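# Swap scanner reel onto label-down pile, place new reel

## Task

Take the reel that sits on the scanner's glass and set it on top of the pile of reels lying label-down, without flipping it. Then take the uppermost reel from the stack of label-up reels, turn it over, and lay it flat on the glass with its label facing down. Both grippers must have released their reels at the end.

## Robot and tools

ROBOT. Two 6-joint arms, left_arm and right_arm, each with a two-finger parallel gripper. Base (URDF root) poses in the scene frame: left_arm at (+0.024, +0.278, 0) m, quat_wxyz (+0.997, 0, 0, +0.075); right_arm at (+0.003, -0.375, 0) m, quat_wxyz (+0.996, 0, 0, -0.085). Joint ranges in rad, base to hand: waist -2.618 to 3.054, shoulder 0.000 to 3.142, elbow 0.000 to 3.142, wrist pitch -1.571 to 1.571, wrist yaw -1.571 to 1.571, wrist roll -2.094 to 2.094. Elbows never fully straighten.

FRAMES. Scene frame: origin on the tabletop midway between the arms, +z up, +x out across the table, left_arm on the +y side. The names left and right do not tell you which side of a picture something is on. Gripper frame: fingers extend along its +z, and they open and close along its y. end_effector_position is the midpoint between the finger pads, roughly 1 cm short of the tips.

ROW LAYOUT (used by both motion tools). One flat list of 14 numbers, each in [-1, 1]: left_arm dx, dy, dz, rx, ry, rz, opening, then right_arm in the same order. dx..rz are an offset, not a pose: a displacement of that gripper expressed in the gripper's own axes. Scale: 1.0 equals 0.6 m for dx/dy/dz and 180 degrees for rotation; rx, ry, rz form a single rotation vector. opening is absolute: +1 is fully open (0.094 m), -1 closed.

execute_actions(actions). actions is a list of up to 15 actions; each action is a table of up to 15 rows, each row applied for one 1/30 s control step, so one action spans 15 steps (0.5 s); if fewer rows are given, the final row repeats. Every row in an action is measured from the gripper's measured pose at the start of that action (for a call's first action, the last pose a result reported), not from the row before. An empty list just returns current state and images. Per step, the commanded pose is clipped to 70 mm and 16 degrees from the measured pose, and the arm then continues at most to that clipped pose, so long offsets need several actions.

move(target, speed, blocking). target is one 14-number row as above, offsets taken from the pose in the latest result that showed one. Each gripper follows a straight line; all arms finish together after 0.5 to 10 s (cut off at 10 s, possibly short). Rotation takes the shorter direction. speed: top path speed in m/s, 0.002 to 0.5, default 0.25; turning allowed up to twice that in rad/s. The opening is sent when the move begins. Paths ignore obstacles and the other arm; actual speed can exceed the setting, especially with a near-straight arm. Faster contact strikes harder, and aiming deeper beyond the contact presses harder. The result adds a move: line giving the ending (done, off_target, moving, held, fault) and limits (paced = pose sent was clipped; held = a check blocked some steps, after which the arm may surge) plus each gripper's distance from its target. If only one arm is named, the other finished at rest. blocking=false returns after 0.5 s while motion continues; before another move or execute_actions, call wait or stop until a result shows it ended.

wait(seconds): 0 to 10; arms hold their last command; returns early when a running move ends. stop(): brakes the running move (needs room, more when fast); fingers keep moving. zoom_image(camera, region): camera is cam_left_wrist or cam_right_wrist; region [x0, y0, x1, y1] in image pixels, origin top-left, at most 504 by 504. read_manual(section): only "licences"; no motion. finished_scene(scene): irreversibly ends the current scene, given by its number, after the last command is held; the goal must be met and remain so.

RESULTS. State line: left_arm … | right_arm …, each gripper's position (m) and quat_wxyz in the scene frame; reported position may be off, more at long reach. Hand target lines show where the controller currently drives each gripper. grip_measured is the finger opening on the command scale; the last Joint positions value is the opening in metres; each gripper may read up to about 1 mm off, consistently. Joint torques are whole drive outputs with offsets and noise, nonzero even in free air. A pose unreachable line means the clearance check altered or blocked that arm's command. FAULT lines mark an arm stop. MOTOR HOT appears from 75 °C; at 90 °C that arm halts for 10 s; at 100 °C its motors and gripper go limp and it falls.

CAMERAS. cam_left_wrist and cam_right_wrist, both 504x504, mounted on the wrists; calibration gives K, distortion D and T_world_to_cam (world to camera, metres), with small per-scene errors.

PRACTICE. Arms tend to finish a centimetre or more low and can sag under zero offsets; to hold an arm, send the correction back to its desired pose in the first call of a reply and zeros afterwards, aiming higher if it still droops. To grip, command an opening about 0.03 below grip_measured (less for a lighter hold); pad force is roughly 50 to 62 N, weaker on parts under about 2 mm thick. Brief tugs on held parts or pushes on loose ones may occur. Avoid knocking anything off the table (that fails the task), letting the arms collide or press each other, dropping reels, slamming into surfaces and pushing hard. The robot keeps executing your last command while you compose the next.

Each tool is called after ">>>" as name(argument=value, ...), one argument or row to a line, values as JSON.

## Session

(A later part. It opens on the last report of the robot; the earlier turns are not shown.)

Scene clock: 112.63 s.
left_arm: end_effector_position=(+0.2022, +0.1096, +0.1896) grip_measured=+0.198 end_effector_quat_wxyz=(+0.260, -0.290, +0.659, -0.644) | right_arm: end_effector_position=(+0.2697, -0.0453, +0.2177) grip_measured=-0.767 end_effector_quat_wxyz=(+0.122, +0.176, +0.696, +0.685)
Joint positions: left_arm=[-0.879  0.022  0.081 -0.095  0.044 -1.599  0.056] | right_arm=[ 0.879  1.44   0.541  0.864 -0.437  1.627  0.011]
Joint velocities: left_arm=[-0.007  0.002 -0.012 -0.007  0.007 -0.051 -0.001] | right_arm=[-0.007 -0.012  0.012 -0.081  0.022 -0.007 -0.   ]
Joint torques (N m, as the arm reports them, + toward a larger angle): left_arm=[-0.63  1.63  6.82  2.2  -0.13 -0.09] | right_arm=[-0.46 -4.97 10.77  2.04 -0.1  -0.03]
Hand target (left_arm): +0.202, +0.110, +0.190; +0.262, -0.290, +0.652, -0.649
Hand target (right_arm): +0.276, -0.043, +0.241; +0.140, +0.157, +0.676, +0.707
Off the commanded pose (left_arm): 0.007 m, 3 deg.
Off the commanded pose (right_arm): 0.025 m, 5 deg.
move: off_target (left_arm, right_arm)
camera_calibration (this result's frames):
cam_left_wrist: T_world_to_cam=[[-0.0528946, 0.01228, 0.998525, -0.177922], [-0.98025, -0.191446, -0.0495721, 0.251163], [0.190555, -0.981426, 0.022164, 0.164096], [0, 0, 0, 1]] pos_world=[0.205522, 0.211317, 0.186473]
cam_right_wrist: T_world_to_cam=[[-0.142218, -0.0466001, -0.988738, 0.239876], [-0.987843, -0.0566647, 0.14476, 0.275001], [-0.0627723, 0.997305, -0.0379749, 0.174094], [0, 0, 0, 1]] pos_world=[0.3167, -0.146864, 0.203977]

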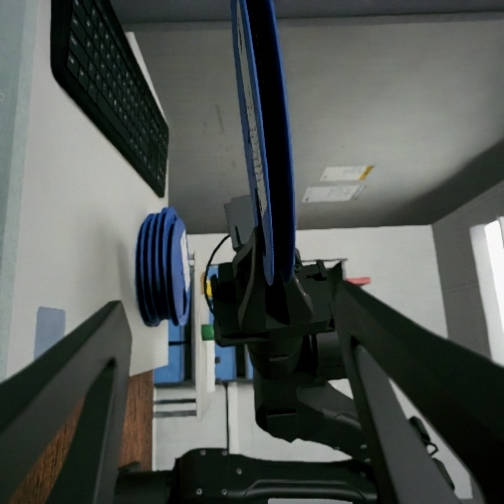

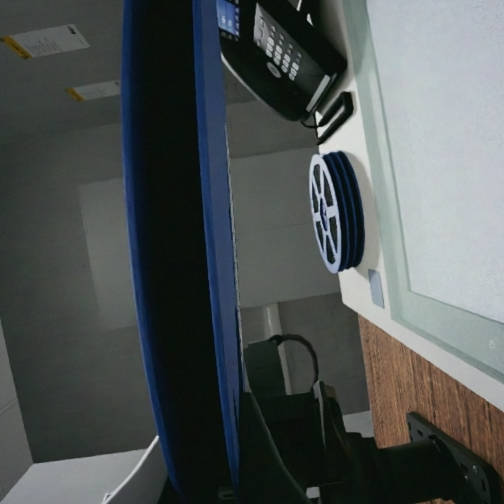

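>>> move(
  target=[0,-0.03,0.14,0,0,0,0.2, 0,-0.01,0,0,0,0,-0.8],
  speed=0.06,
)

Scene clock: 141.57 s.
left_arm: end_effector_position=(+0.2624, +0.0586, +0.1851) grip_measured=+0.198 end_effector_quat_wxyz=(+0.256, -0.301, +0.673, -0.625) | right_arm: end_effector_position=(+0.2775, -0.0496, +0.2159) grip_measured=-0.767 end_effector_quat_wxyz=(+0.133, +0.196, +0.694, +0.680)
Joint positions: left_arm=[-0.879  0.883  0.168  0.627  0.032 -1.599  0.056] | right_arm=[ 0.874  1.44   0.541  0.856 -0.398  1.636  0.011]
Joint velocities: left_arm=[-0.007  0.002 -0.002 -0.007 -0.022  0.051  0.001] | right_arm=[ 0.012 -0.017 -0.012  0.066 -0.037  0.022 -0.   ]
Joint torques (N m, as the arm reports them, + toward a larger angle): left_arm=[-0.78  0.36 11.35  2.35 -0.03 -0.03] | right_arm=[ 0.42 -4.35  6.1   1.9  -0.33 -0.08]
Hand target (left_arm): +0.264, +0.052, +0.205; +0.260, -0.290, +0.659, -0.643
Hand target (right_arm): +0.269, -0.046, +0.212; +0.123, +0.177, +0.697, +0.684
Off the commanded pose (left_arm): 0.021 m, 3 deg.
Off the commanded pose (right_arm): 0.010 m, 3 deg.
move: off_target (left_arm, right_arm)
camera_calibration (this result's frames):
cam_left_wrist: T_world_to_cam=[[-0.0143449, -0.0234148, 0.999623, -0.177878], [-0.979322, -0.201433, -0.0187718, 0.294806], [0.201797, -0.979222, -0.0200411, 0.107437], [0, 0, 0, 1]] pos_world=[0.264478, 0.160423, 0.185498]
cam_right_wrist: T_world_to_cam=[[-0.15646, -0.0420539, -0.986789, 0.242762], [-0.987498, -0.0127354, 0.157115, 0.282159], [-0.0191744, 0.999034, -0.0395356, 0.167214], [0, 0, 0, 1]] pos_world=[0.31982, -0.15325, 0.201834]

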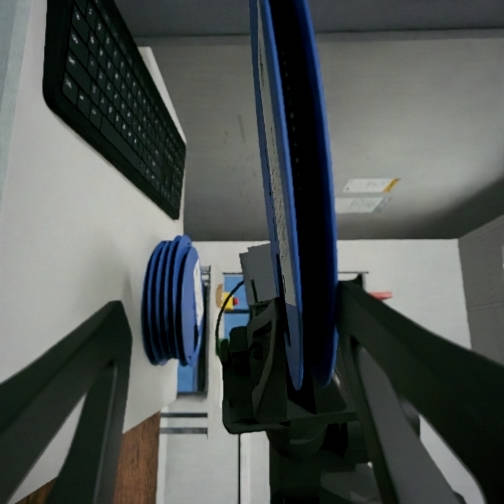

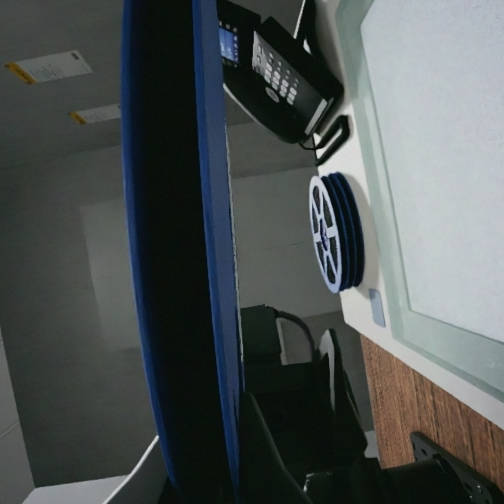

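>>> move(
  target=[0,-0.05,0.03,0,0,0,0.2, 0,-0.015,0,0,0,0,-0.8],
  speed=0.04,
)

Scene clock: 147.80 s.
left_arm: end_effector_position=(+0.2744, +0.0479, +0.2079) grip_measured=+0.198 end_effector_quat_wxyz=(+0.256, -0.301, +0.673, -0.625) | right_arm: end_effector_position=(+0.2768, -0.0507, +0.2001) grip_measured=-0.767 end_effector_quat_wxyz=(+0.124, +0.207, +0.704, +0.668)
Joint positions: left_arm=[-0.879  0.926  0.278  0.561  0.032 -1.599  0.056] | right_arm=[ 0.874  1.459  0.524  0.851 -0.395  1.642  0.011]
Joint velocities: left_arm=[-0.017  0.002  0.012 -0.051  0.007 -0.022 -0.   ] | right_arm=[ 0.012  0.002 -0.007 -0.081 -0.037  0.007 -0.   ]
Joint torques (N m, as the arm reports them, + toward a larger angle): left_arm=[ 0.2  -0.24 11.06  1.86 -0.01 -0.02] | right_arm=[ 0.13 -5.21  6.86  2.06 -0.03 -0.05]
Hand target (left_arm): +0.278, +0.046, +0.214; +0.256, -0.301, +0.673, -0.625
Hand target (right_arm): +0.277, -0.050, +0.207; +0.133, +0.196, +0.694, +0.680
Off the commanded pose (left_arm): 0.007 m, 0 deg.
Off the commanded pose (right_arm): 0.007 m, 2 deg.
move: done
camera_calibration (this result's frames):
cam_left_wrist: T_world_to_cam=[[-0.0157673, -0.0221452, 0.99963, -0.200398], [-0.979295, -0.201458, -0.0199095, 0.30507], [0.201824, -0.979247, -0.0185102, 0.0946431], [0, 0, 0, 1]] pos_world=[0.276492, 0.1497, 0.208149]
cam_right_wrist: T_world_to_cam=[[-0.192151, -0.0647317, -0.979228, 0.234184], [-0.981193, -0.00601828, 0.192934, 0.275441], [-0.0183822, 0.997885, -0.0623579, 0.171894], [0, 0, 0, 1]] pos_world=[0.318419, -0.154714, 0.186896]

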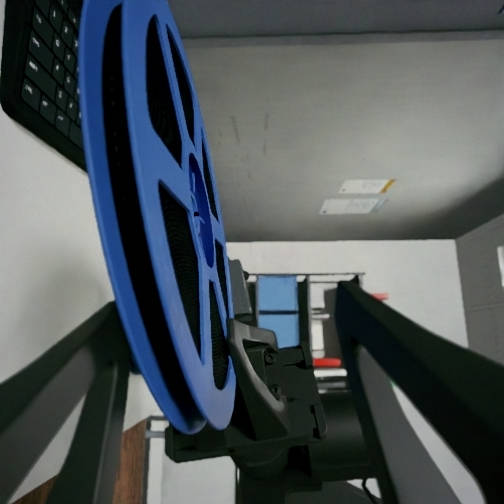

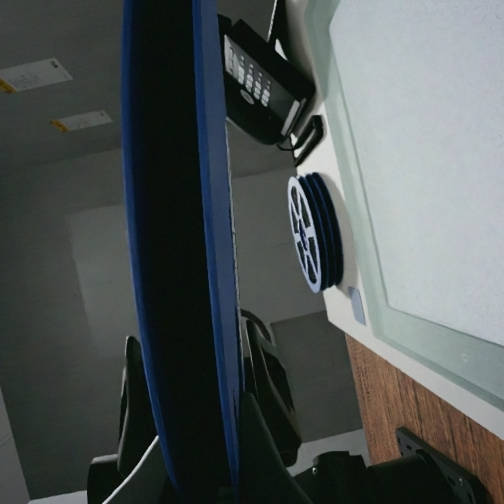

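>>> execute_actions(
  actions=[
    [[0,0.012,0,0,0,0,-0.2, 0,-0.01,0,0,0,0,-0.8]],
    [[0,0.015,0,0,0,0,-0.8, 0,-0.01,0,0,0,0,-0.8]],
    [[0,0.015,0,0,0,0,-0.8, 0,0,0,0,0,0,-0.8]],
  ],
)

>>> execute_actions(
  actions=[
    [[0,0,0,0,0,0,-0.8, 0,0,0,0,0,0,0.2]],
  ],
)

Scene clock: 155.47 s.
left_arm: end_effector_position=(+0.2741, +0.0483, +0.1883) grip_measured=-0.773 end_effector_quat_wxyz=(+0.240, -0.318, +0.673, -0.623) | right_arm: end_effector_position=(+0.2766, -0.0511, +0.1982) grip_measured=-0.767 end_effector_quat_wxyz=(+0.122, +0.210, +0.701, +0.671)
Joint positions: left_arm=[-0.879  0.976  0.23   0.639  0.032 -1.641  0.011] | right_arm=[ 0.874  1.469  0.515  0.879 -0.394  1.654  0.011]
Joint velocities: left_arm=[-0.007 -0.007  0.002  0.037  0.037 -0.022  0.001] | right_arm=[-0.002 -0.012 -0.002  0.007 -0.007 -0.037 -0.   ]
Joint torques (N m, as the arm reports them, + toward a larger angle): left_arm=[-0.15 -0.34  6.44  2.28 -0.05  0.18] | right_arm=[ 0.05 -5.89  7.23  1.69 -0.03  0.03]
Hand target (left_arm): +0.273, +0.049, +0.183; +0.245, -0.313, +0.677, -0.619
Hand target (right_arm): +0.277, -0.051, +0.200; +0.123, +0.208, +0.698, +0.673
Off the commanded pose (left_arm): 0.005 m, 1 deg.
Off the commanded pose (right_arm): 0.002 m, 0 deg.
camera_calibration (this result's frames):
cam_left_wrist: T_world_to_cam=[[0.0284312, -0.00561985, 0.99958, -0.19372], [-0.978239, -0.205758, 0.0266674, 0.295554], [0.205522, -0.978587, -0.0113475, 0.0923667], [0, 0, 0, 1]] pos_world=[0.275647, 0.150113, 0.186805]
cam_right_wrist: T_world_to_cam=[[-0.197097, -0.0545796, -0.978864, 0.234129], [-0.980242, -0.00599698, 0.197709, 0.27439], [-0.0166611, 0.998491, -0.0523193, 0.169756], [0, 0, 0, 1]] pos_world=[0.317943, -0.155076, 0.183812]

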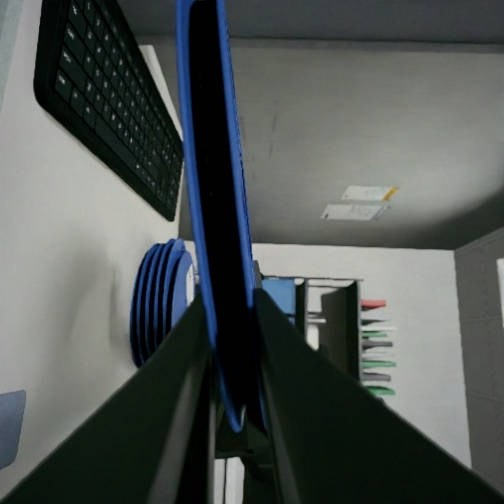

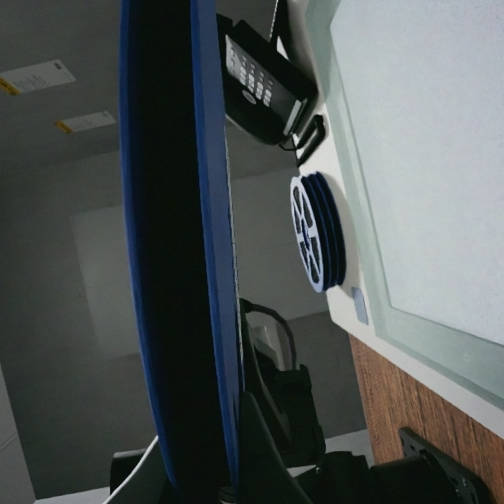

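Scene clock: 155.97 s.
left_arm: end_effector_position=(+0.2736, +0.0487, +0.1831) grip_measured=-0.777 end_effector_quat_wxyz=(+0.237, -0.322, +0.679, -0.616) | right_arm: end_effector_position=(+0.2766, -0.0511, +0.1979) grip_measured=+0.199 end_effector_quat_wxyz=(+0.121, +0.211, +0.701, +0.671)
Joint positions: left_arm=[-0.879  0.976  0.23   0.618  0.032 -1.643  0.01 ] | right_arm=[ 0.874  1.469  0.515  0.877 -0.394  1.655  0.056]
Joint velocities: left_arm=[ 0.002 -0.007 -0.007 -0.051 -0.066 -0.066 -0.   ] | right_arm=[ 0.002 -0.007 -0.022  0.051  0.051  0.007  0.   ]
Joint torques (N m, as the arm reports them, + toward a larger angle): left_arm=[ 0.03 -1.18  7.87  2.31 -0.04 -0.01] | right_arm=[ 0.08 -5.93  7.3   1.63 -0.03  0.02]
Hand target (left_arm): +0.274, +0.048, +0.188; +0.240, -0.318, +0.673, -0.623
Hand target (right_arm): +0.277, -0.051, +0.198; +0.122, +0.210, +0.701, +0.671
Off the commanded pose (left_arm): 0.005 m, 1 deg.
Off the commanded pose (right_arm): 0.000 m, 0 deg.
camera_calibration (this result's frames):
cam_left_wrist: T_world_to_cam=[[0.0451413, -0.0190065, 0.9988, -0.192211], [-0.977652, -0.206339, 0.040259, 0.292701], [0.205326, -0.978296, -0.0278962, 0.0958831], [0, 0, 0, 1]] pos_world=[0.275149, 0.150544, 0.182871]
cam_right_wrist: T_world_to_cam=[[-0.198951, -0.0547817, -0.978477, 0.234289], [-0.979868, -0.00587367, 0.199562, 0.273964], [-0.0166796, 0.998481, -0.0525102, 0.169798], [0, 0, 0, 1]] pos_world=[0.317892, -0.155096, 0.183489]

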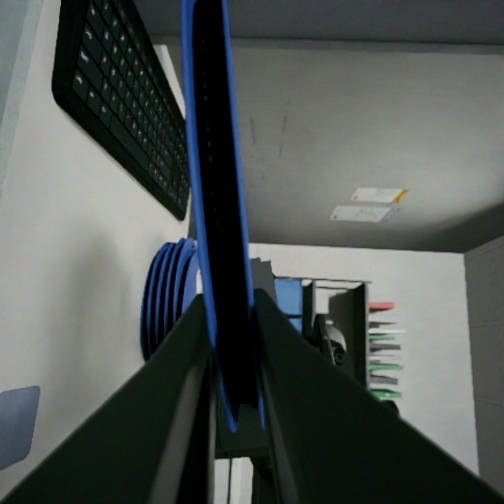

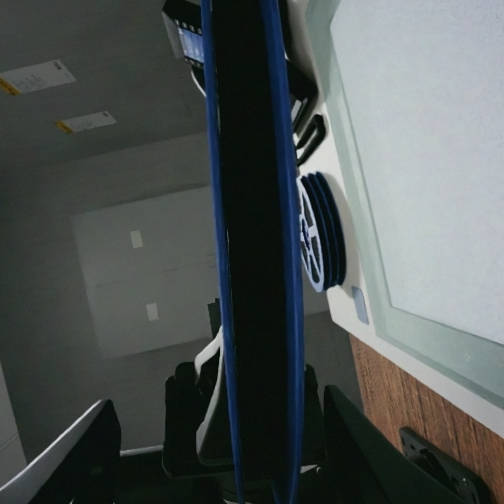

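>>> move(
  target=[0,-0.01,0,0,0,0,-0.8, 0,0.02,-0.2,0,0,0,0.2],
  speed=0.2,
)

>>> move(
  target=[-0.464,0.02,-0.419,0.05,-0.406,-0.006,-0.8, 0,0,-0.05,0,0,0,0.2],
  speed=0.2,
)

Scene clock: 169.80 s.
left_arm: end_effector_position=(+0.2718, +0.0503, +0.1683) grip_measured=-0.777 end_effector_quat_wxyz=(+0.228, -0.331, +0.696, -0.595) | right_arm: end_effector_position=(+0.2261, -0.1556, +0.2096) grip_measured=+0.199 end_effector_quat_wxyz=(+0.112, +0.222, +0.705, +0.664)
Joint positions: left_arm=[-0.879  0.976  0.23   0.557  0.032 -1.643  0.01 ] | right_arm=[ 0.568  0.855  0.28   0.453 -0.696  1.63   0.056]
Joint velocities: left_arm=[ 0.007  0.007  0.007 -0.051 -0.022 -0.022  0.001] | right_arm=[-0.017 -0.007 -0.002 -0.037  0.022 -0.007 -0.001]
Joint torques (N m, as the arm reports them, + toward a larger angle): left_arm=[ 0.2  -2.69  9.81  2.3  -0.01 -0.02] | right_arm=[-0.52 -3.58  9.01  1.43 -0.14 -0.06]
Hand target (left_arm): +0.274, +0.049, +0.189; +0.237, -0.322, +0.679, -0.616
Hand target (right_arm): +0.224, -0.158, +0.219; +0.123, +0.210, +0.702, +0.670
Off the commanded pose (left_arm): 0.021 m, 3 deg.
Off the commanded pose (right_arm): 0.009 m, 2 deg.
move: off_target (left_arm)
camera_calibration (this result's frames):
cam_left_wrist: T_world_to_cam=[[0.0899644, -0.059013, 0.994195, -0.186727], [-0.975041, -0.208669, 0.0758451, 0.285305], [0.202982, -0.976204, -0.0763129, 0.106067], [0, 0, 0, 1]] pos_world=[0.273453, 0.152058, 0.172098]
cam_right_wrist: T_world_to_cam=[[-0.23023, -0.0631289, -0.971086, 0.234152], [-0.973015, -0.000784341, 0.230739, 0.214224], [-0.0153279, 0.998005, -0.0612448, 0.275379], [0, 0, 0, 1]] pos_world=[0.266573, -0.25988, 0.194818]

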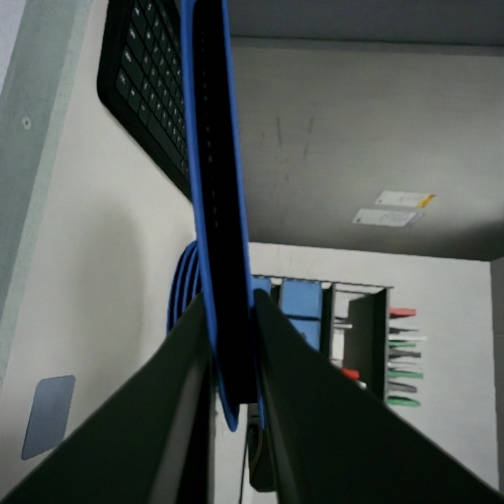

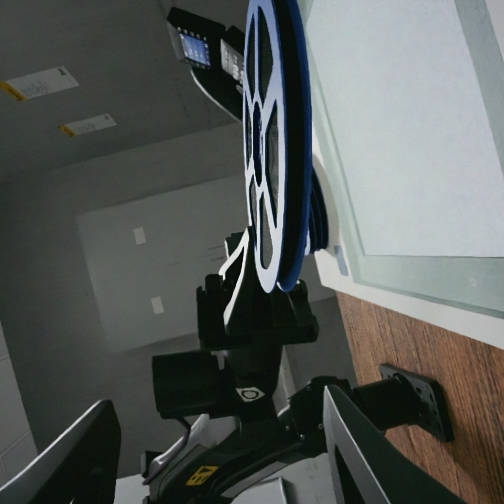

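Scene clock: 174.10 s.
left_arm: end_effector_position=(+0.2776, +0.4247, +0.1757) grip_measured=-0.777 end_effector_quat_wxyz=(+0.599, -0.624, +0.376, -0.333) | right_arm: end_effector_position=(+0.2172, -0.1795, +0.2153) grip_measured=+0.199 end_effector_quat_wxyz=(+0.109, +0.226, +0.705, +0.663)
Joint positions: left_arm=[ 0.367  0.633  0.054  0.516 -0.004 -1.536  0.01 ] | right_arm=[ 0.434  0.72   0.28   0.297 -0.827  1.612  0.056]
Joint velocities: left_arm=[-0.002  0.022 -0.012 -0.051  0.007 -0.007  0.   ] | right_arm=[-0.012  0.002 -0.007 -0.037 -0.037 -0.007 -0.001]
Joint torques (N m, as the arm reports them, + toward a larger angle): left_arm=[0.69 1.23 7.08 2.65 0.05 0.09] | right_arm=[-0.55 -2.61  6.62  1.37 -0.16 -0.09]
Hand target (left_arm): +0.277, +0.426, +0.183; +0.613, -0.610, +0.372, -0.337
Hand target (right_arm): +0.213, -0.182, +0.212; +0.112, +0.222, +0.706, +0.663
Off the commanded pose (left_arm): 0.007 m, 3 deg.
Off the commanded pose (right_arm): 0.006 m, 1 deg.
move: off_target (left_arm)
camera_calibration (this result's frames):
cam_left_wrist: T_world_to_cam=[[0.0276917, -0.0913056, 0.995438, -0.141757], [-0.0902688, -0.991979, -0.0884772, 0.484433], [0.995532, -0.0874069, -0.0357117, -0.133688], [0, 0, 0, 1]] pos_world=[0.180745, 0.455919, 0.179198]
cam_right_wrist: T_world_to_cam=[[-0.239616, -0.0612898, -0.968931, 0.238022], [-0.970764, 0.000547695, 0.240035, 0.201975], [-0.014181, 0.99812, -0.0596292, 0.298879], [0, 0, 0, 1]] pos_world=[0.257343, -0.283839, 0.199968]

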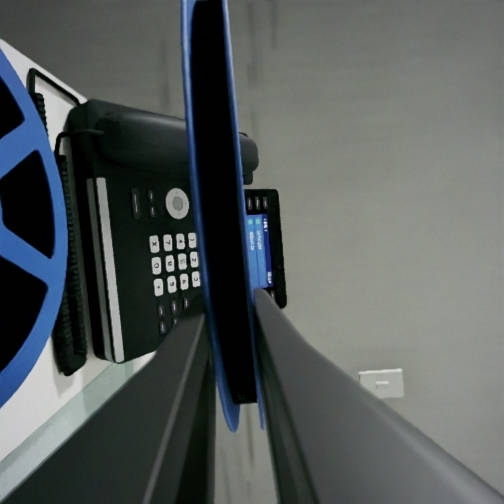

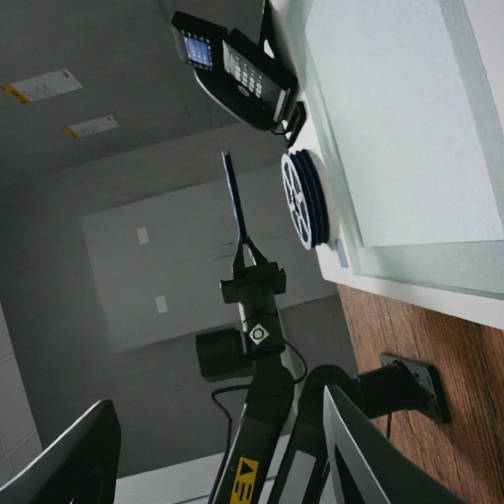

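>>> move(
  target=[0,0.08,0,-0.04,0,0,-0.8, 0,0,0,0,0,0,0.2],
  speed=0.1,
)

Scene clock: 187.00 s.
left_arm: end_effector_position=(+0.2749, +0.4232, +0.1251) grip_measured=-0.777 end_effector_quat_wxyz=(-0.548, +0.668, -0.402, +0.304) | right_arm: end_effector_position=(+0.2172, -0.1795, +0.2153) grip_measured=+0.199 end_effector_quat_wxyz=(+0.109, +0.226, +0.705, +0.663)
Joint positions: left_arm=[ 0.367  0.731  0.012  0.502 -0.004 -1.536  0.01 ] | right_arm=[ 0.434  0.72   0.28   0.297 -0.827  1.613  0.056]
Joint velocities: left_arm=[-0.007 -0.012 -0.022 -0.022 -0.066 -0.066 -0.001] | right_arm=[-0.022  0.007  0.007  0.022  0.007 -0.051  0.   ]
Joint torques (N m, as the arm reports them, + toward a larger angle): left_arm=[ 0.64  0.93  7.36  2.37  0.   -0.04] | right_arm=[ 0.11  0.16  8.51  1.46 -0.06  0.02]
Hand target (left_arm): +0.274, +0.425, +0.128; -0.554, +0.665, -0.397, +0.306
Hand target (right_arm): +0.217, -0.180, +0.215; +0.109, +0.226, +0.705, +0.663
Off the commanded pose (left_arm): 0.003 m, 2 deg.
Off the commanded pose (right_arm): 0.000 m, 0 deg.
joint sent to its limit (left arm) — the command would take joint 3 (elbow) past its lower limit, so that joint was sent only as far as its limit.
move: done
camera_calibration (this result's frames):
cam_left_wrist: T_world_to_cam=[[0.161681, -0.0150148, 0.986729, -0.159494], [-0.0962078, -0.995361, 0.000618047, 0.470117], [0.982142, -0.095031, -0.162375, -0.110204], [0, 0, 0, 1]] pos_world=[0.179252, 0.455068, 0.139193]
cam_right_wrist: T_world_to_cam=[[-0.240605, -0.0607603, -0.968719, 0.238286], [-0.97052, 0.000530265, 0.241019, 0.201707], [-0.0141307, 0.998152, -0.0590967, 0.298759], [0, 0, 0, 1]] pos_world=[0.257316, -0.283836, 0.199873]

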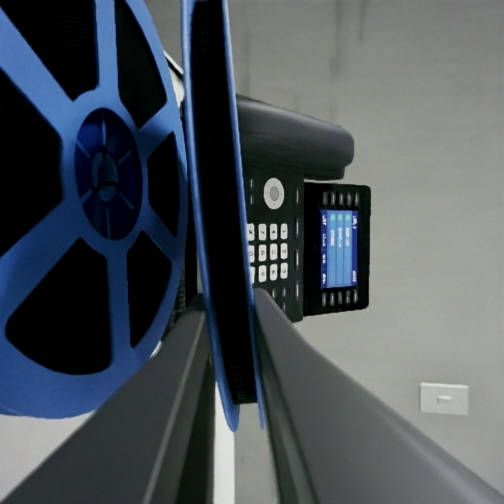

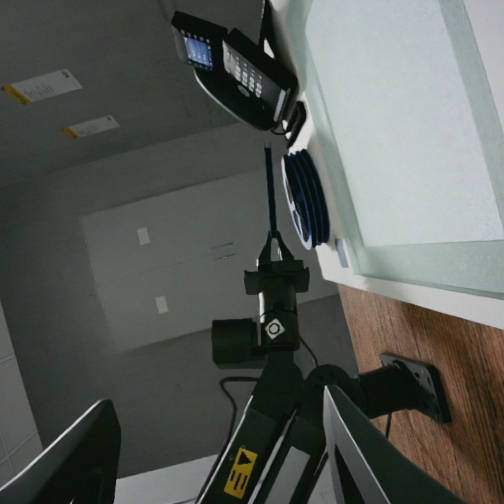

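>>> move(
  target=[-0.03,0.03,-0.017,-0.03,0,0,-0.8, 0,0,0,0,0,0,0.2],
  speed=0.05,
)

Scene clock: 210.80 s.
left_arm: end_effector_position=(+0.2561, +0.4308, +0.1122) grip_measured=-0.777 end_effector_quat_wxyz=(-0.523, +0.687, -0.409, +0.296) | right_arm: end_effector_position=(+0.2172, -0.1795, +0.2153) grip_measured=+0.199 end_effector_quat_wxyz=(+0.108, +0.227, +0.705, +0.663)
Joint positions: left_arm=[ 0.522  0.615  0.012  0.319  0.148 -1.506  0.01 ] | right_arm=[ 0.434  0.72   0.28   0.297 -0.827  1.615  0.056]
Joint velocities: left_arm=[ 0.012 -0.012  0.007 -0.066 -0.022  0.022  0.001] | right_arm=[-0.012 -0.002 -0.012  0.037 -0.022 -0.022  0.001]
Joint torques (N m, as the arm reports them, + toward a larger angle): left_arm=[ 0.85 -0.22 10.12  1.42  0.01  0.11] | right_arm=[ 0.06  0.15  8.5   1.48 -0.07  0.  ]
Hand target (left_arm): +0.253, +0.432, +0.111; -0.516, +0.693, -0.414, +0.286
Hand target (right_arm): +0.217, -0.180, +0.215; +0.109, +0.226, +0.705, +0.663
Off the commanded pose (left_arm): 0.003 m, 2 deg.
Off the commanded pose (right_arm): 0.000 m, 0 deg.
move: done
camera_calibration (this result's frames):
cam_left_wrist: T_world_to_cam=[[0.20989, 0.0278526, 0.977328, -0.173321], [-0.0954687, -0.994234, 0.0488371, 0.4698], [0.973053, -0.103555, -0.206021, -0.0822066], [0, 0, 0, 1]] pos_world=[0.161221, 0.463405, 0.129512]
cam_right_wrist: T_world_to_cam=[[-0.241923, -0.0600543, -0.968435, 0.238638], [-0.970193, 0.000506188, 0.242331, 0.201349], [-0.0140628, 0.998195, -0.0583868, 0.298599], [0, 0, 0, 1]] pos_world=[0.257279, -0.283831, 0.199747]

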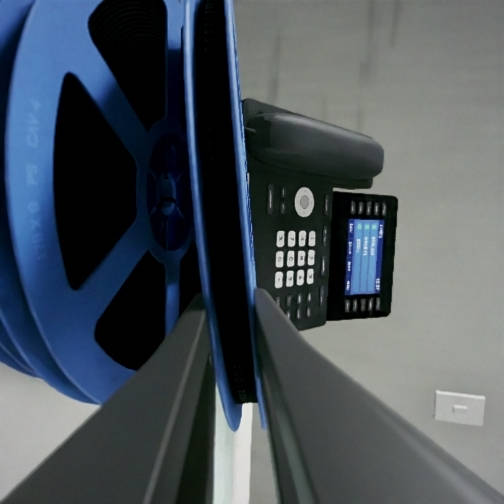

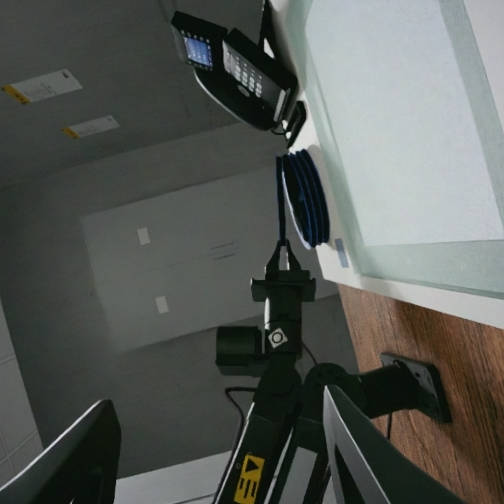

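>>> move(
  target=[-0.008,0.025,0.01,-0.02,0,0,-0.8, 0,0,0,0,0,0,0.2],
  speed=0.04,
)

Scene clock: 222.03 s.
left_arm: end_effector_position=(+0.2582, +0.4345, +0.1099) grip_measured=-0.777 end_effector_quat_wxyz=(-0.520, +0.686, -0.411, +0.299) | right_arm: end_effector_position=(+0.2172, -0.1795, +0.2153) grip_measured=+0.199 end_effector_quat_wxyz=(+0.108, +0.227, +0.705, +0.663)
Joint positions: left_arm=[ 0.548  0.687  0.012  0.387  0.182 -1.5    0.01 ] | right_arm=[ 0.434  0.72   0.28   0.297 -0.827  1.616  0.056]
Joint velocities: left_arm=[-0.017  0.017  0.012 -0.007  0.095  0.022 -0.   ] | right_arm=[-0.007 -0.007  0.007 -0.081 -0.066 -0.022 -0.001]
Joint torques (N m, as the arm reports them, + toward a larger angle): left_arm=[ 0.77  2.25  8.65  1.52 -0.03  0.12] | right_arm=[ 0.01  0.14  8.46  1.46 -0.07 -0.01]
Hand target (left_arm): +0.254, +0.436, +0.097; -0.501, +0.703, -0.417, +0.284
Hand target (right_arm): +0.217, -0.180, +0.215; +0.108, +0.227, +0.705, +0.663
Off the commanded pose (left_arm): 0.014 m, 4 deg.
Off the commanded pose (right_arm): 0.000 m, 0 deg.
move: off_target (left_arm)
camera_calibration (this result's frames):
cam_left_wrist: T_world_to_cam=[[0.210179, 0.0304661, 0.977188, -0.172883], [-0.102741, -0.993292, 0.0530662, 0.474783], [0.97225, -0.111551, -0.205639, -0.0807314], [0, 0, 0, 1]] pos_world=[0.163607, 0.46786, 0.127143]
cam_right_wrist: T_world_to_cam=[[-0.242912, -0.0595249, -0.96822, 0.238902], [-0.969947, 0.000487503, 0.243315, 0.201081], [-0.0140113, 0.998227, -0.0578544, 0.298479], [0, 0, 0, 1]] pos_world=[0.257252, -0.283827, 0.199652]

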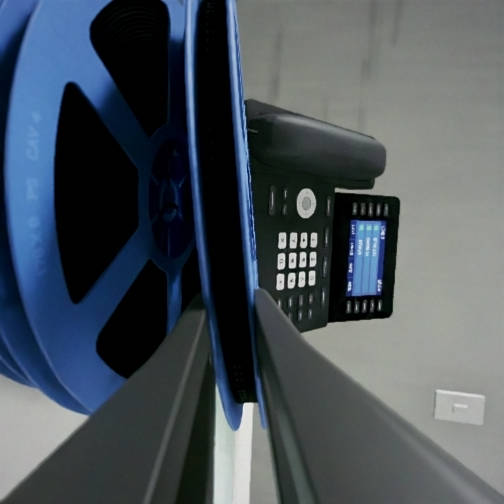

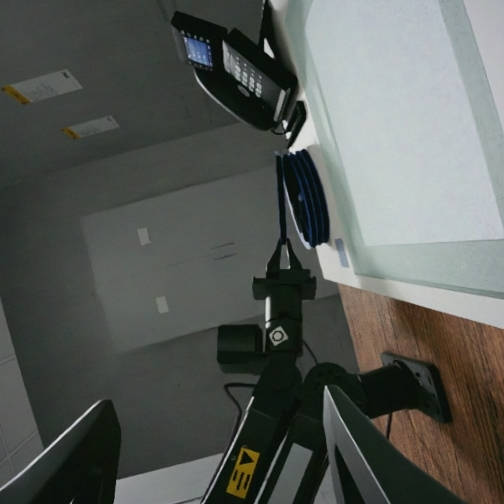

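>>> execute_actions(
  actions=[
    [[0,0,0,0,0,0,-0.4, 0,0,0,0,0,0,0.2]],
  ],
)

>>> move(
  target=[0,-0.01,-0.11,0,0,0,-0.4, 0,0,0,0,0,0,0.2],
  speed=0.05,
)

Scene clock: 226.70 s.
left_arm: end_effector_position=(+0.2583, +0.4344, +0.1096) grip_measured=-0.402 end_effector_quat_wxyz=(-0.520, +0.686, -0.411, +0.299) | right_arm: end_effector_position=(+0.2172, -0.1795, +0.2153) grip_measured=+0.199 end_effector_quat_wxyz=(+0.107, +0.228, +0.705, +0.663)
Joint positions: left_arm=[ 0.548  0.689  0.012  0.387  0.182 -1.499  0.028] | right_arm=[ 0.434  0.72   0.28   0.297 -0.827  1.617  0.056]
Joint velocities: left_arm=[-0.002 -0.007 -0.027 -0.066  0.022 -0.007 -0.002] | right_arm=[ 0.002 -0.012 -0.007  0.081  0.007  0.022 -0.001]
Joint torques (N m, as the arm reports them, + toward a larger angle): left_arm=[ 0.    0.68  8.02  2.05  0.   -0.04] | right_arm=[ 0.02  0.13  8.44  1.47 -0.06  0.01]
Hand target (left_arm): +0.258, +0.434, +0.110; -0.520, +0.686, -0.411, +0.299
Hand target (right_arm): +0.217, -0.180, +0.215; +0.108, +0.227, +0.705, +0.663
Off the commanded pose (left_arm): 0.000 m, 0 deg.
Off the commanded pose (right_arm): 0.000 m, 0 deg.
camera_calibration (this result's frames):
cam_left_wrist: T_world_to_cam=[[0.211156, 0.0308548, 0.976965, -0.17299], [-0.103158, -0.993216, 0.053664, 0.474763], [0.971994, -0.112113, -0.20654, -0.080433], [0, 0, 0, 1]] pos_world=[0.163684, 0.467862, 0.126915]
cam_right_wrist: T_world_to_cam=[[-0.2439, -0.0589954, -0.968004, 0.239165], [-0.9697, 0.000468281, 0.244299, 0.200812], [-0.0139592, 0.998258, -0.057322, 0.298359], [0, 0, 0, 1]] pos_world=[0.257224, -0.283824, 0.199557]

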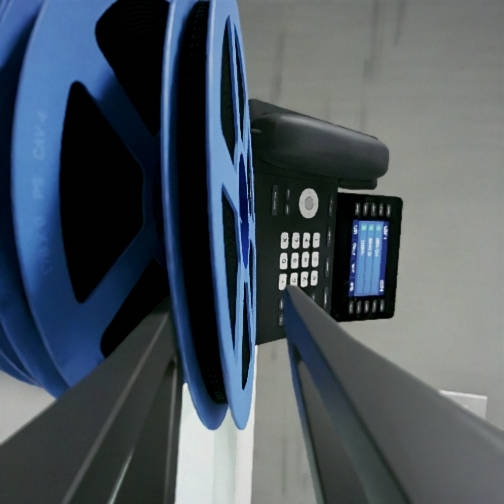

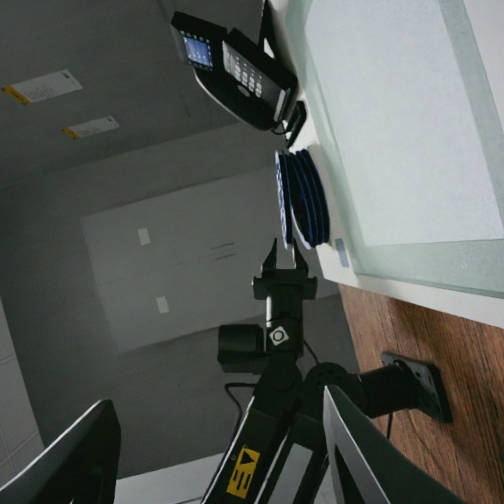

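Scene clock: 228.83 s.
left_arm: end_effector_position=(+0.2068, +0.4059, +0.1211) grip_measured=-0.402 end_effector_quat_wxyz=(-0.493, +0.705, -0.415, +0.298) | right_arm: end_effector_position=(+0.2172, -0.1795, +0.2153) grip_measured=+0.199 end_effector_quat_wxyz=(+0.107, +0.228, +0.704, +0.663)
Joint positions: left_arm=[ 0.77   0.021  0.115 -0.468  0.4   -1.432  0.028] | right_arm=[ 0.434  0.72   0.28   0.297 -0.827  1.618  0.056]
Joint velocities: left_arm=[ 0.027 -0.012  0.012 -0.051  0.037 -0.007 -0.   ] | right_arm=[ 0.012 -0.017 -0.012 -0.081 -0.007 -0.081 -0.001]
Joint torques (N m, as the arm reports them, + toward a larger angle): left_arm=[ 0.74  1.44 11.    1.77  0.13  0.13] | right_arm=[ 0.03  0.15  8.48  1.46 -0.05  0.  ]
Hand target (left_arm): +0.206, +0.403, +0.134; -0.505, +0.692, -0.420, +0.300
Hand target (right_arm): +0.217, -0.180, +0.215; +0.107, +0.228, +0.705, +0.663
Off the commanded pose (left_arm): 0.013 m, 4 deg.
Off the commanded pose (right_arm): 0.000 m, 0 deg.
joint sent to its limit (left arm) — the command would take joint 2 (shoulder) past its lower limit, so that joint was sent only as far as its limit.
move: off_target (left_arm)
camera_calibration (this result's frames):
cam_left_wrist: T_world_to_cam=[[0.248099, 0.0816226, 0.96529, -0.199273], [-0.105464, -0.988246, 0.11067, 0.432132], [0.962977, -0.129261, -0.236574, -0.0188035], [0, 0, 0, 1]] pos_world=[0.113121, 0.440887, 0.140083]
cam_right_wrist: T_world_to_cam=[[-0.245217, -0.0582894, -0.967714, 0.239515], [-0.969369, 0.000441813, 0.24561, 0.200453], [-0.0138889, 0.9983, -0.0566123, 0.298198], [0, 0, 0, 1]] pos_world=[0.257188, -0.283819, 0.199431]

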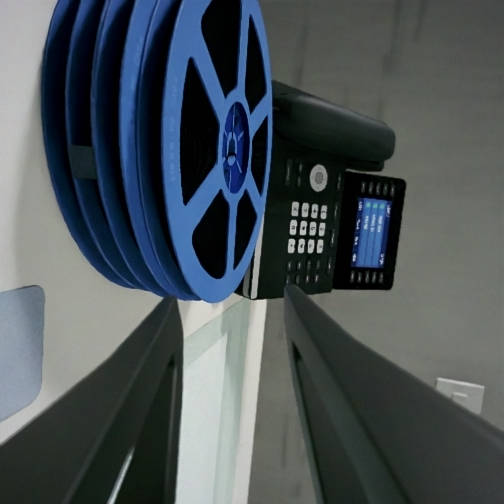

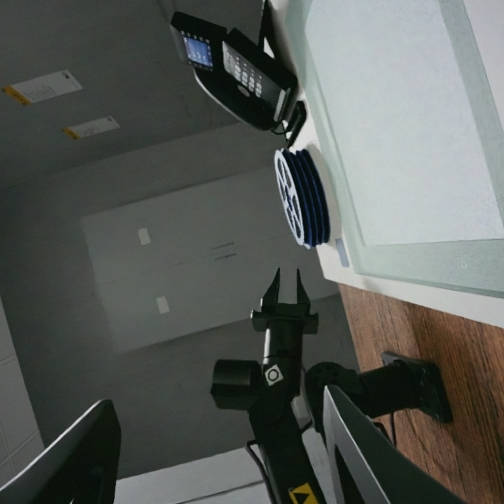

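>>> move(
  target=[0,-0.05,0,0,0,0,0, -0.4475,-0.037,-0.47,0.47,0.076,-0.161,-1],
)

Scene clock: 247.27 s.
left_arm: end_effector_position=(+0.2133, +0.4091, +0.1350) grip_measured=-0.002 end_effector_quat_wxyz=(-0.480, +0.713, -0.417, +0.296) | right_arm: end_effector_position=(+0.3185, -0.5488, +0.1771) grip_measured=-0.988 end_effector_quat_wxyz=(+0.002, +0.001, +1.000, -0.004)
Joint positions: left_arm=[ 0.725  0.168  0.186 -0.417  0.36  -1.446  0.047] | right_arm=[-0.336  1.934  1.934 -1.564  0.004 -0.502  0.001]
Joint velocities: left_arm=[ 0.002 -0.012  0.012  0.037 -0.007  0.022  0.001] | right_arm=[ 0.002 -0.002 -0.017  0.022  0.066  0.037  0.   ]
Joint torques (N m, as the arm reports them, + toward a larger angle): left_arm=[-0.65  3.54 11.18  2.14 -0.04 -0.09] | right_arm=[-0.5  -9.69  9.46  0.14  0.05 -0.04]
Hand target (left_arm): +0.215, +0.411, +0.149; -0.493, +0.704, -0.415, +0.298
Hand target (right_arm): +0.321, -0.555, +0.180; +0.005, +0.002, +1.000, -0.010
Off the commanded pose (left_arm): 0.015 m, 2 deg.
Off the commanded pose (right_arm): 0.006 m, 1 deg.
joint sent to its limit (right arm) — the command would take joint 4 (wrist pitch) past its lower limit, so that joint was sent only as far as its limit.
move: off_target (left_arm)
camera_calibration (this result's frames):
cam_left_wrist: T_world_to_cam=[[0.268202, 0.10244, 0.957901, -0.226384], [-0.105214, -0.985268, 0.134825, 0.429875], [0.9576, -0.136945, -0.253472, -0.0147427], [0, 0, 0, 1]] pos_world=[0.120063, 0.444714, 0.155159]
cam_right_wrist: T_world_to_cam=[[-0.0429353, -0.99616, 0.0763071, -0.558177], [-0.885506, 0.0733113, 0.458808, 0.283754], [-0.46264, -0.0478714, -0.885253, 0.381613], [0, 0, 0, 1]] pos_world=[0.403849, -0.558568, 0.250228]

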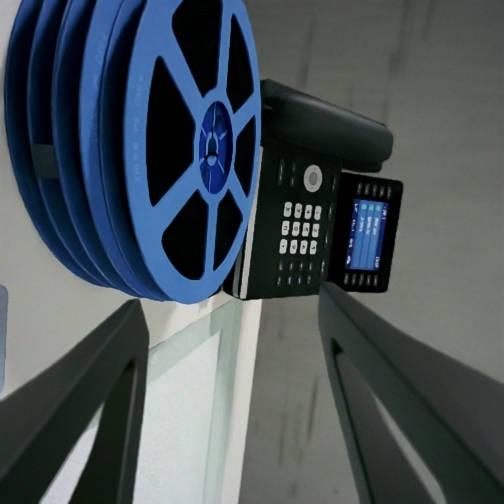

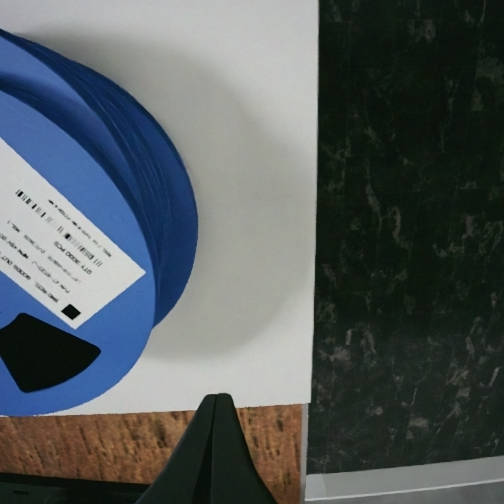

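>>> move(
  target=[0,-0.02,0,0,0,0,0, 0.022,-0.012,0.135,0,0,0,-1],
  speed=0.1,
)

Scene clock: 260.00 s.
left_arm: end_effector_position=(+0.2147, +0.4095, +0.1329) grip_measured=-0.002 end_effector_quat_wxyz=(-0.469, +0.720, -0.419, +0.294) | right_arm: end_effector_position=(+0.3060, -0.5540, +0.0875) grip_measured=-0.988 end_effector_quat_wxyz=(-0.015, +0.000, +1.000, +0.005)
Joint positions: left_arm=[ 0.718  0.21   0.199 -0.415  0.354 -1.448  0.047] | right_arm=[-0.365  1.916  1.552 -1.237  0.007 -0.533  0.001]
Joint velocities: left_arm=[-0.007 -0.002 -0.032  0.022 -0.007  0.007 -0.001] | right_arm=[-0.012  0.012  0.007  0.095 -0.051  0.007 -0.   ]
Joint torques (N m, as the arm reports them, + toward a larger angle): left_arm=[-0.66  3.42 11.12  2.09 -0.04 -0.08] | right_arm=[ -0.47 -13.67   5.76   0.23  -0.02  -0.05]
Hand target (left_arm): +0.217, +0.411, +0.146; -0.480, +0.713, -0.417, +0.296
Hand target (right_arm): +0.306, -0.557, +0.096; +0.002, +0.002, +1.000, -0.004
Off the commanded pose (left_arm): 0.014 m, 2 deg.
Off the commanded pose (right_arm): 0.009 m, 2 deg.
move: off_target (left_arm)
camera_calibration (this result's frames):
cam_left_wrist: T_world_to_cam=[[0.285771, 0.121231, 0.950599, -0.235231], [-0.104695, -0.982078, 0.156719, 0.42636], [0.952562, -0.144308, -0.267957, -0.0105324], [0, 0, 0, 1]] pos_world=[0.121893, 0.445716, 0.153969]
cam_right_wrist: T_world_to_cam=[[-0.0383249, -0.997417, 0.0607541, -0.557798], [-0.869755, 0.0632307, 0.489417, 0.301057], [-0.491994, -0.0340843, -0.869931, 0.311523], [0, 0, 0, 1]] pos_world=[0.393736, -0.564776, 0.157549]

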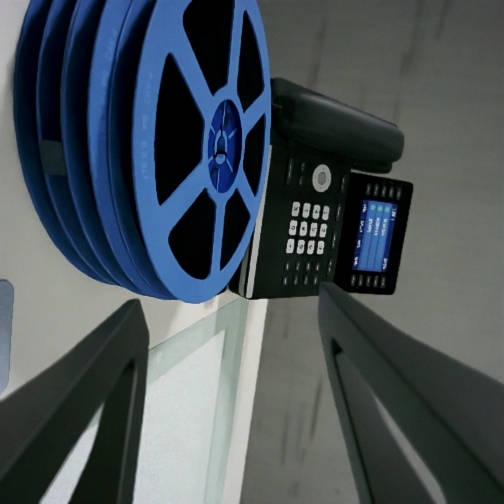

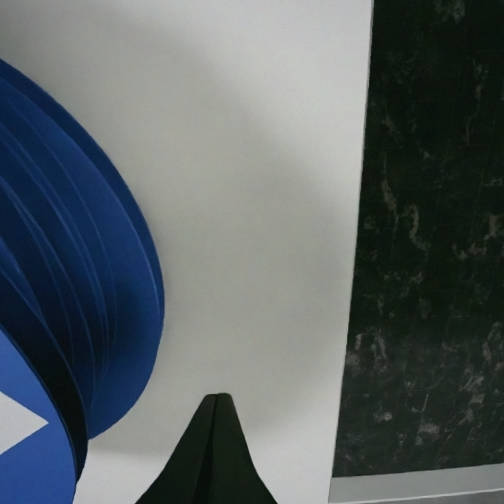

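>>> move(
  target=[0,-0.02,0,0,0,0,0, 0,0.02,-0.016,0,0,0,-1],
  speed=0.05,
)

>>> move(
  target=[0,0,0,0,0,0,0, 0,0.115,-0.012,0,0,0,-1],
  speed=0.04,
)

Scene clock: 266.87 s.
left_arm: end_effector_position=(+0.2161, +0.4098, +0.1311) grip_measured=-0.002 end_effector_quat_wxyz=(-0.458, +0.726, -0.422, +0.293) | right_arm: end_effector_position=(+0.3061, -0.5450, +0.0877) grip_measured=-0.988 end_effector_quat_wxyz=(-0.022, +0.001, +1.000, +0.009)
Joint positions: left_arm=[ 0.711  0.25   0.212 -0.413  0.351 -1.449  0.047] | right_arm=[-0.342  1.916  1.552 -1.254  0.007 -0.51   0.001]
Joint velocities: left_arm=[-0.007 -0.002 -0.012 -0.007 -0.007 -0.066 -0.   ] | right_arm=[-0.012 -0.017 -0.002 -0.081 -0.022 -0.007  0.001]
Joint torques (N m, as the arm reports them, + toward a larger angle): left_arm=[-0.64  3.4  11.16  2.07 -0.03 -0.08] | right_arm=[  0.46 -12.83   7.24  -0.01  -0.02   0.06]
Hand target (left_arm): +0.218, +0.412, +0.144; -0.469, +0.719, -0.419, +0.295
Hand target (right_arm): +0.306, -0.542, +0.097; -0.014, +0.000, +1.000, +0.005
Off the commanded pose (left_arm): 0.013 m, 1 deg.
Off the commanded pose (right_arm): 0.010 m, 1 deg.
move: off_target (left_arm)
camera_calibration (this result's frames):
cam_left_wrist: T_world_to_cam=[[0.302097, 0.138117, 0.943218, -0.243522], [-0.104785, -0.978641, 0.176865, 0.423028], [0.947501, -0.152265, -0.281172, -0.00622669], [0, 0, 0, 1]] pos_world=[0.123794, 0.446679, 0.153125]
cam_right_wrist: T_world_to_cam=[[-0.0385621, -0.997824, 0.0534846, -0.548342], [-0.861977, 0.0602923, 0.503349, 0.295337], [-0.505479, -0.0266923, -0.862426, 0.319557], [0, 0, 0, 1]] pos_world=[0.394958, -0.556425, 0.156265]

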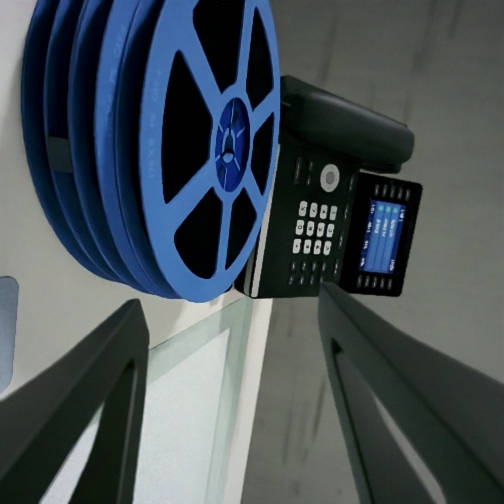

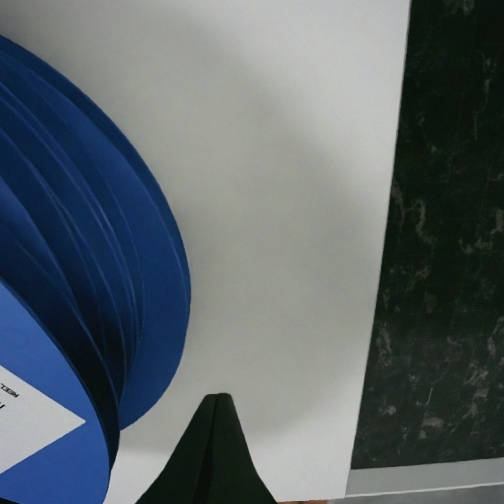

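Scene clock: 268.90 s.
left_arm: end_effector_position=(+0.2161, +0.4098, +0.1311) grip_measured=-0.002 end_effector_quat_wxyz=(-0.458, +0.726, -0.422, +0.293) | right_arm: end_effector_position=(+0.3082, -0.4827, +0.0897) grip_measured=-0.988 end_effector_quat_wxyz=(-0.032, +0.001, +0.999, +0.005)
Joint positions: left_arm=[ 0.711  0.25   0.212 -0.413  0.351 -1.449  0.047] | right_arm=[-0.167  1.84   1.458 -1.254  0.012 -0.334  0.001]
Joint velocities: left_arm=[-0.007  0.012  0.012  0.037  0.051  0.051  0.   ] | right_arm=[-0.022  0.002 -0.007  0.007 -0.081 -0.022  0.   ]
Joint torques (N m, as the arm reports them, + toward a larger angle): left_arm=[ 0.03  2.45  8.29  1.96  0.05 -0.03] | right_arm=[  0.57 -12.51   5.5    0.03  -0.13   0.06]
Hand target (left_arm): +0.216, +0.410, +0.131; -0.458, +0.726, -0.422, +0.293
Hand target (right_arm): +0.306, -0.476, +0.096; -0.022, +0.001, +1.000, +0.010
Off the commanded pose (left_arm): 0.000 m, 0 deg.
Off the commanded pose (right_arm): 0.009 m, 1 deg.
move: done
camera_calibration (this result's frames):
cam_left_wrist: T_world_to_cam=[[0.302097, 0.138117, 0.943218, -0.243522], [-0.104785, -0.978641, 0.176865, 0.423028], [0.947501, -0.152265, -0.281172, -0.00622669], [0, 0, 0, 1]] pos_world=[0.123794, 0.446679, 0.153125]
cam_right_wrist: T_world_to_cam=[[-0.0379993, -0.997355, 0.0619524, -0.486926], [-0.851895, 0.0647391, 0.519697, 0.289916], [-0.522333, -0.0330288, -0.852102, 0.325272], [0, 0, 0, 1]] pos_world=[0.398375, -0.493664, 0.156663]

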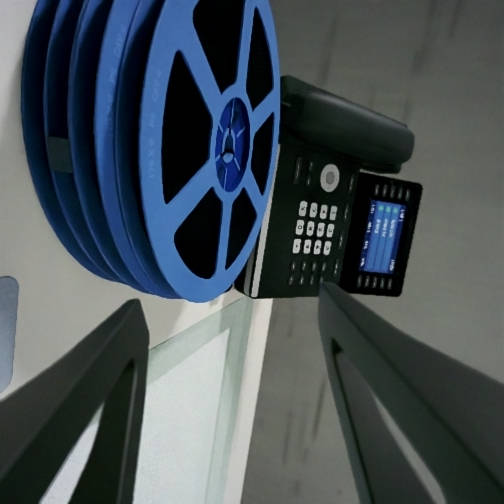

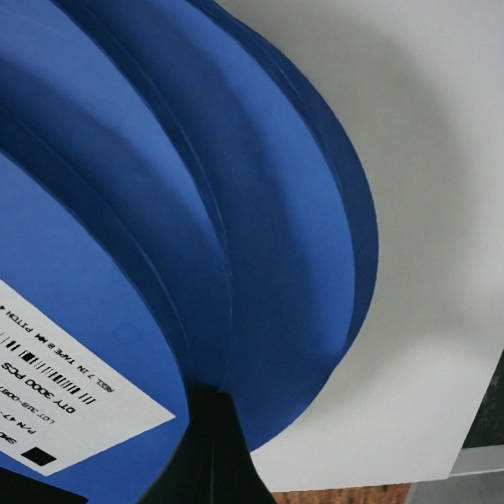

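>>> move(
  target=[0,0,0,0,0,0,0, 0,0.05,-0.022,0,0,0,-1],
  speed=0.03,
)

Scene clock: 274.37 s.
left_arm: end_effector_position=(+0.2161, +0.4098, +0.1311) grip_measured=-0.002 end_effector_quat_wxyz=(-0.458, +0.726, -0.422, +0.293) | right_arm: end_effector_position=(+0.3086, -0.4577, +0.0903) grip_measured=-0.988 end_effector_quat_wxyz=(-0.047, +0.002, +0.999, +0.004)
Joint positions: left_arm=[ 0.711  0.25   0.212 -0.413  0.351 -1.449  0.047] | right_arm=[-0.09   1.84   1.458 -1.282  0.015 -0.255  0.001]
Joint velocities: left_arm=[-0.017  0.022  0.007 -0.007 -0.007  0.037  0.   ] | right_arm=[-0.012  0.002  0.002  0.022 -0.022  0.051 -0.   ]
Joint torques (N m, as the arm reports them, + toward a larger angle): left_arm=[ 0.03  2.46  8.28  1.95  0.05 -0.03] | right_arm=[  0.62 -12.72   7.62  -0.11  -0.09   0.07]
Hand target (left_arm): +0.216, +0.410, +0.131; -0.458, +0.726, -0.422, +0.293
Hand target (right_arm): +0.309, -0.453, +0.103; -0.032, +0.001, +0.999, +0.006
Off the commanded pose (left_arm): 0.000 m, 0 deg.
Off the commanded pose (right_arm): 0.014 m, 2 deg.
move: off_target (right_arm)
camera_calibration (this result's frames):
cam_left_wrist: T_world_to_cam=[[0.302097, 0.138117, 0.943218, -0.243522], [-0.104785, -0.978641, 0.176865, 0.423028], [0.947501, -0.152265, -0.281172, -0.00622669], [0, 0, 0, 1]] pos_world=[0.123794, 0.446679, 0.153125]
cam_right_wrist: T_world_to_cam=[[-0.0379342, -0.997217, 0.0641825, -0.462127], [-0.836284, 0.0668384, 0.544208, 0.282271], [-0.546983, -0.0330307, -0.836492, 0.332995], [0, 0, 0, 1]] pos_world=[0.400671, -0.468708, 0.154594]

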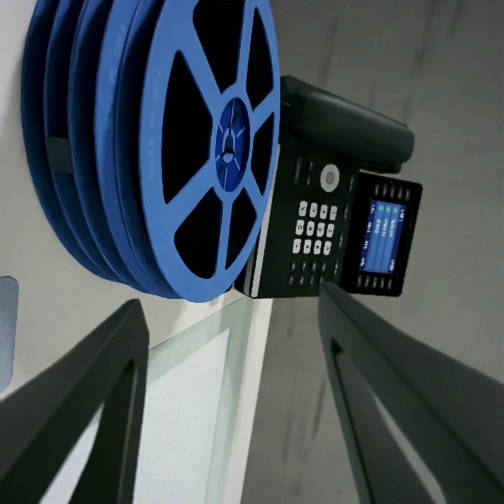

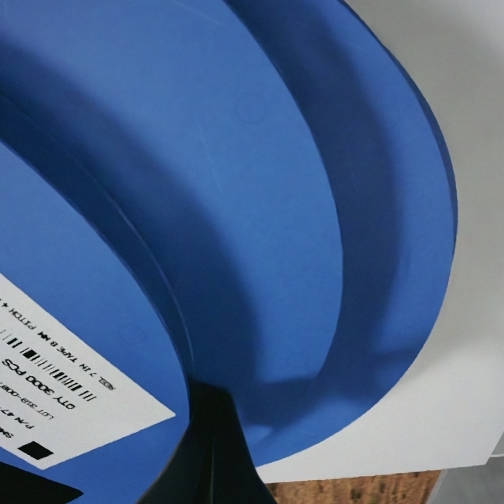

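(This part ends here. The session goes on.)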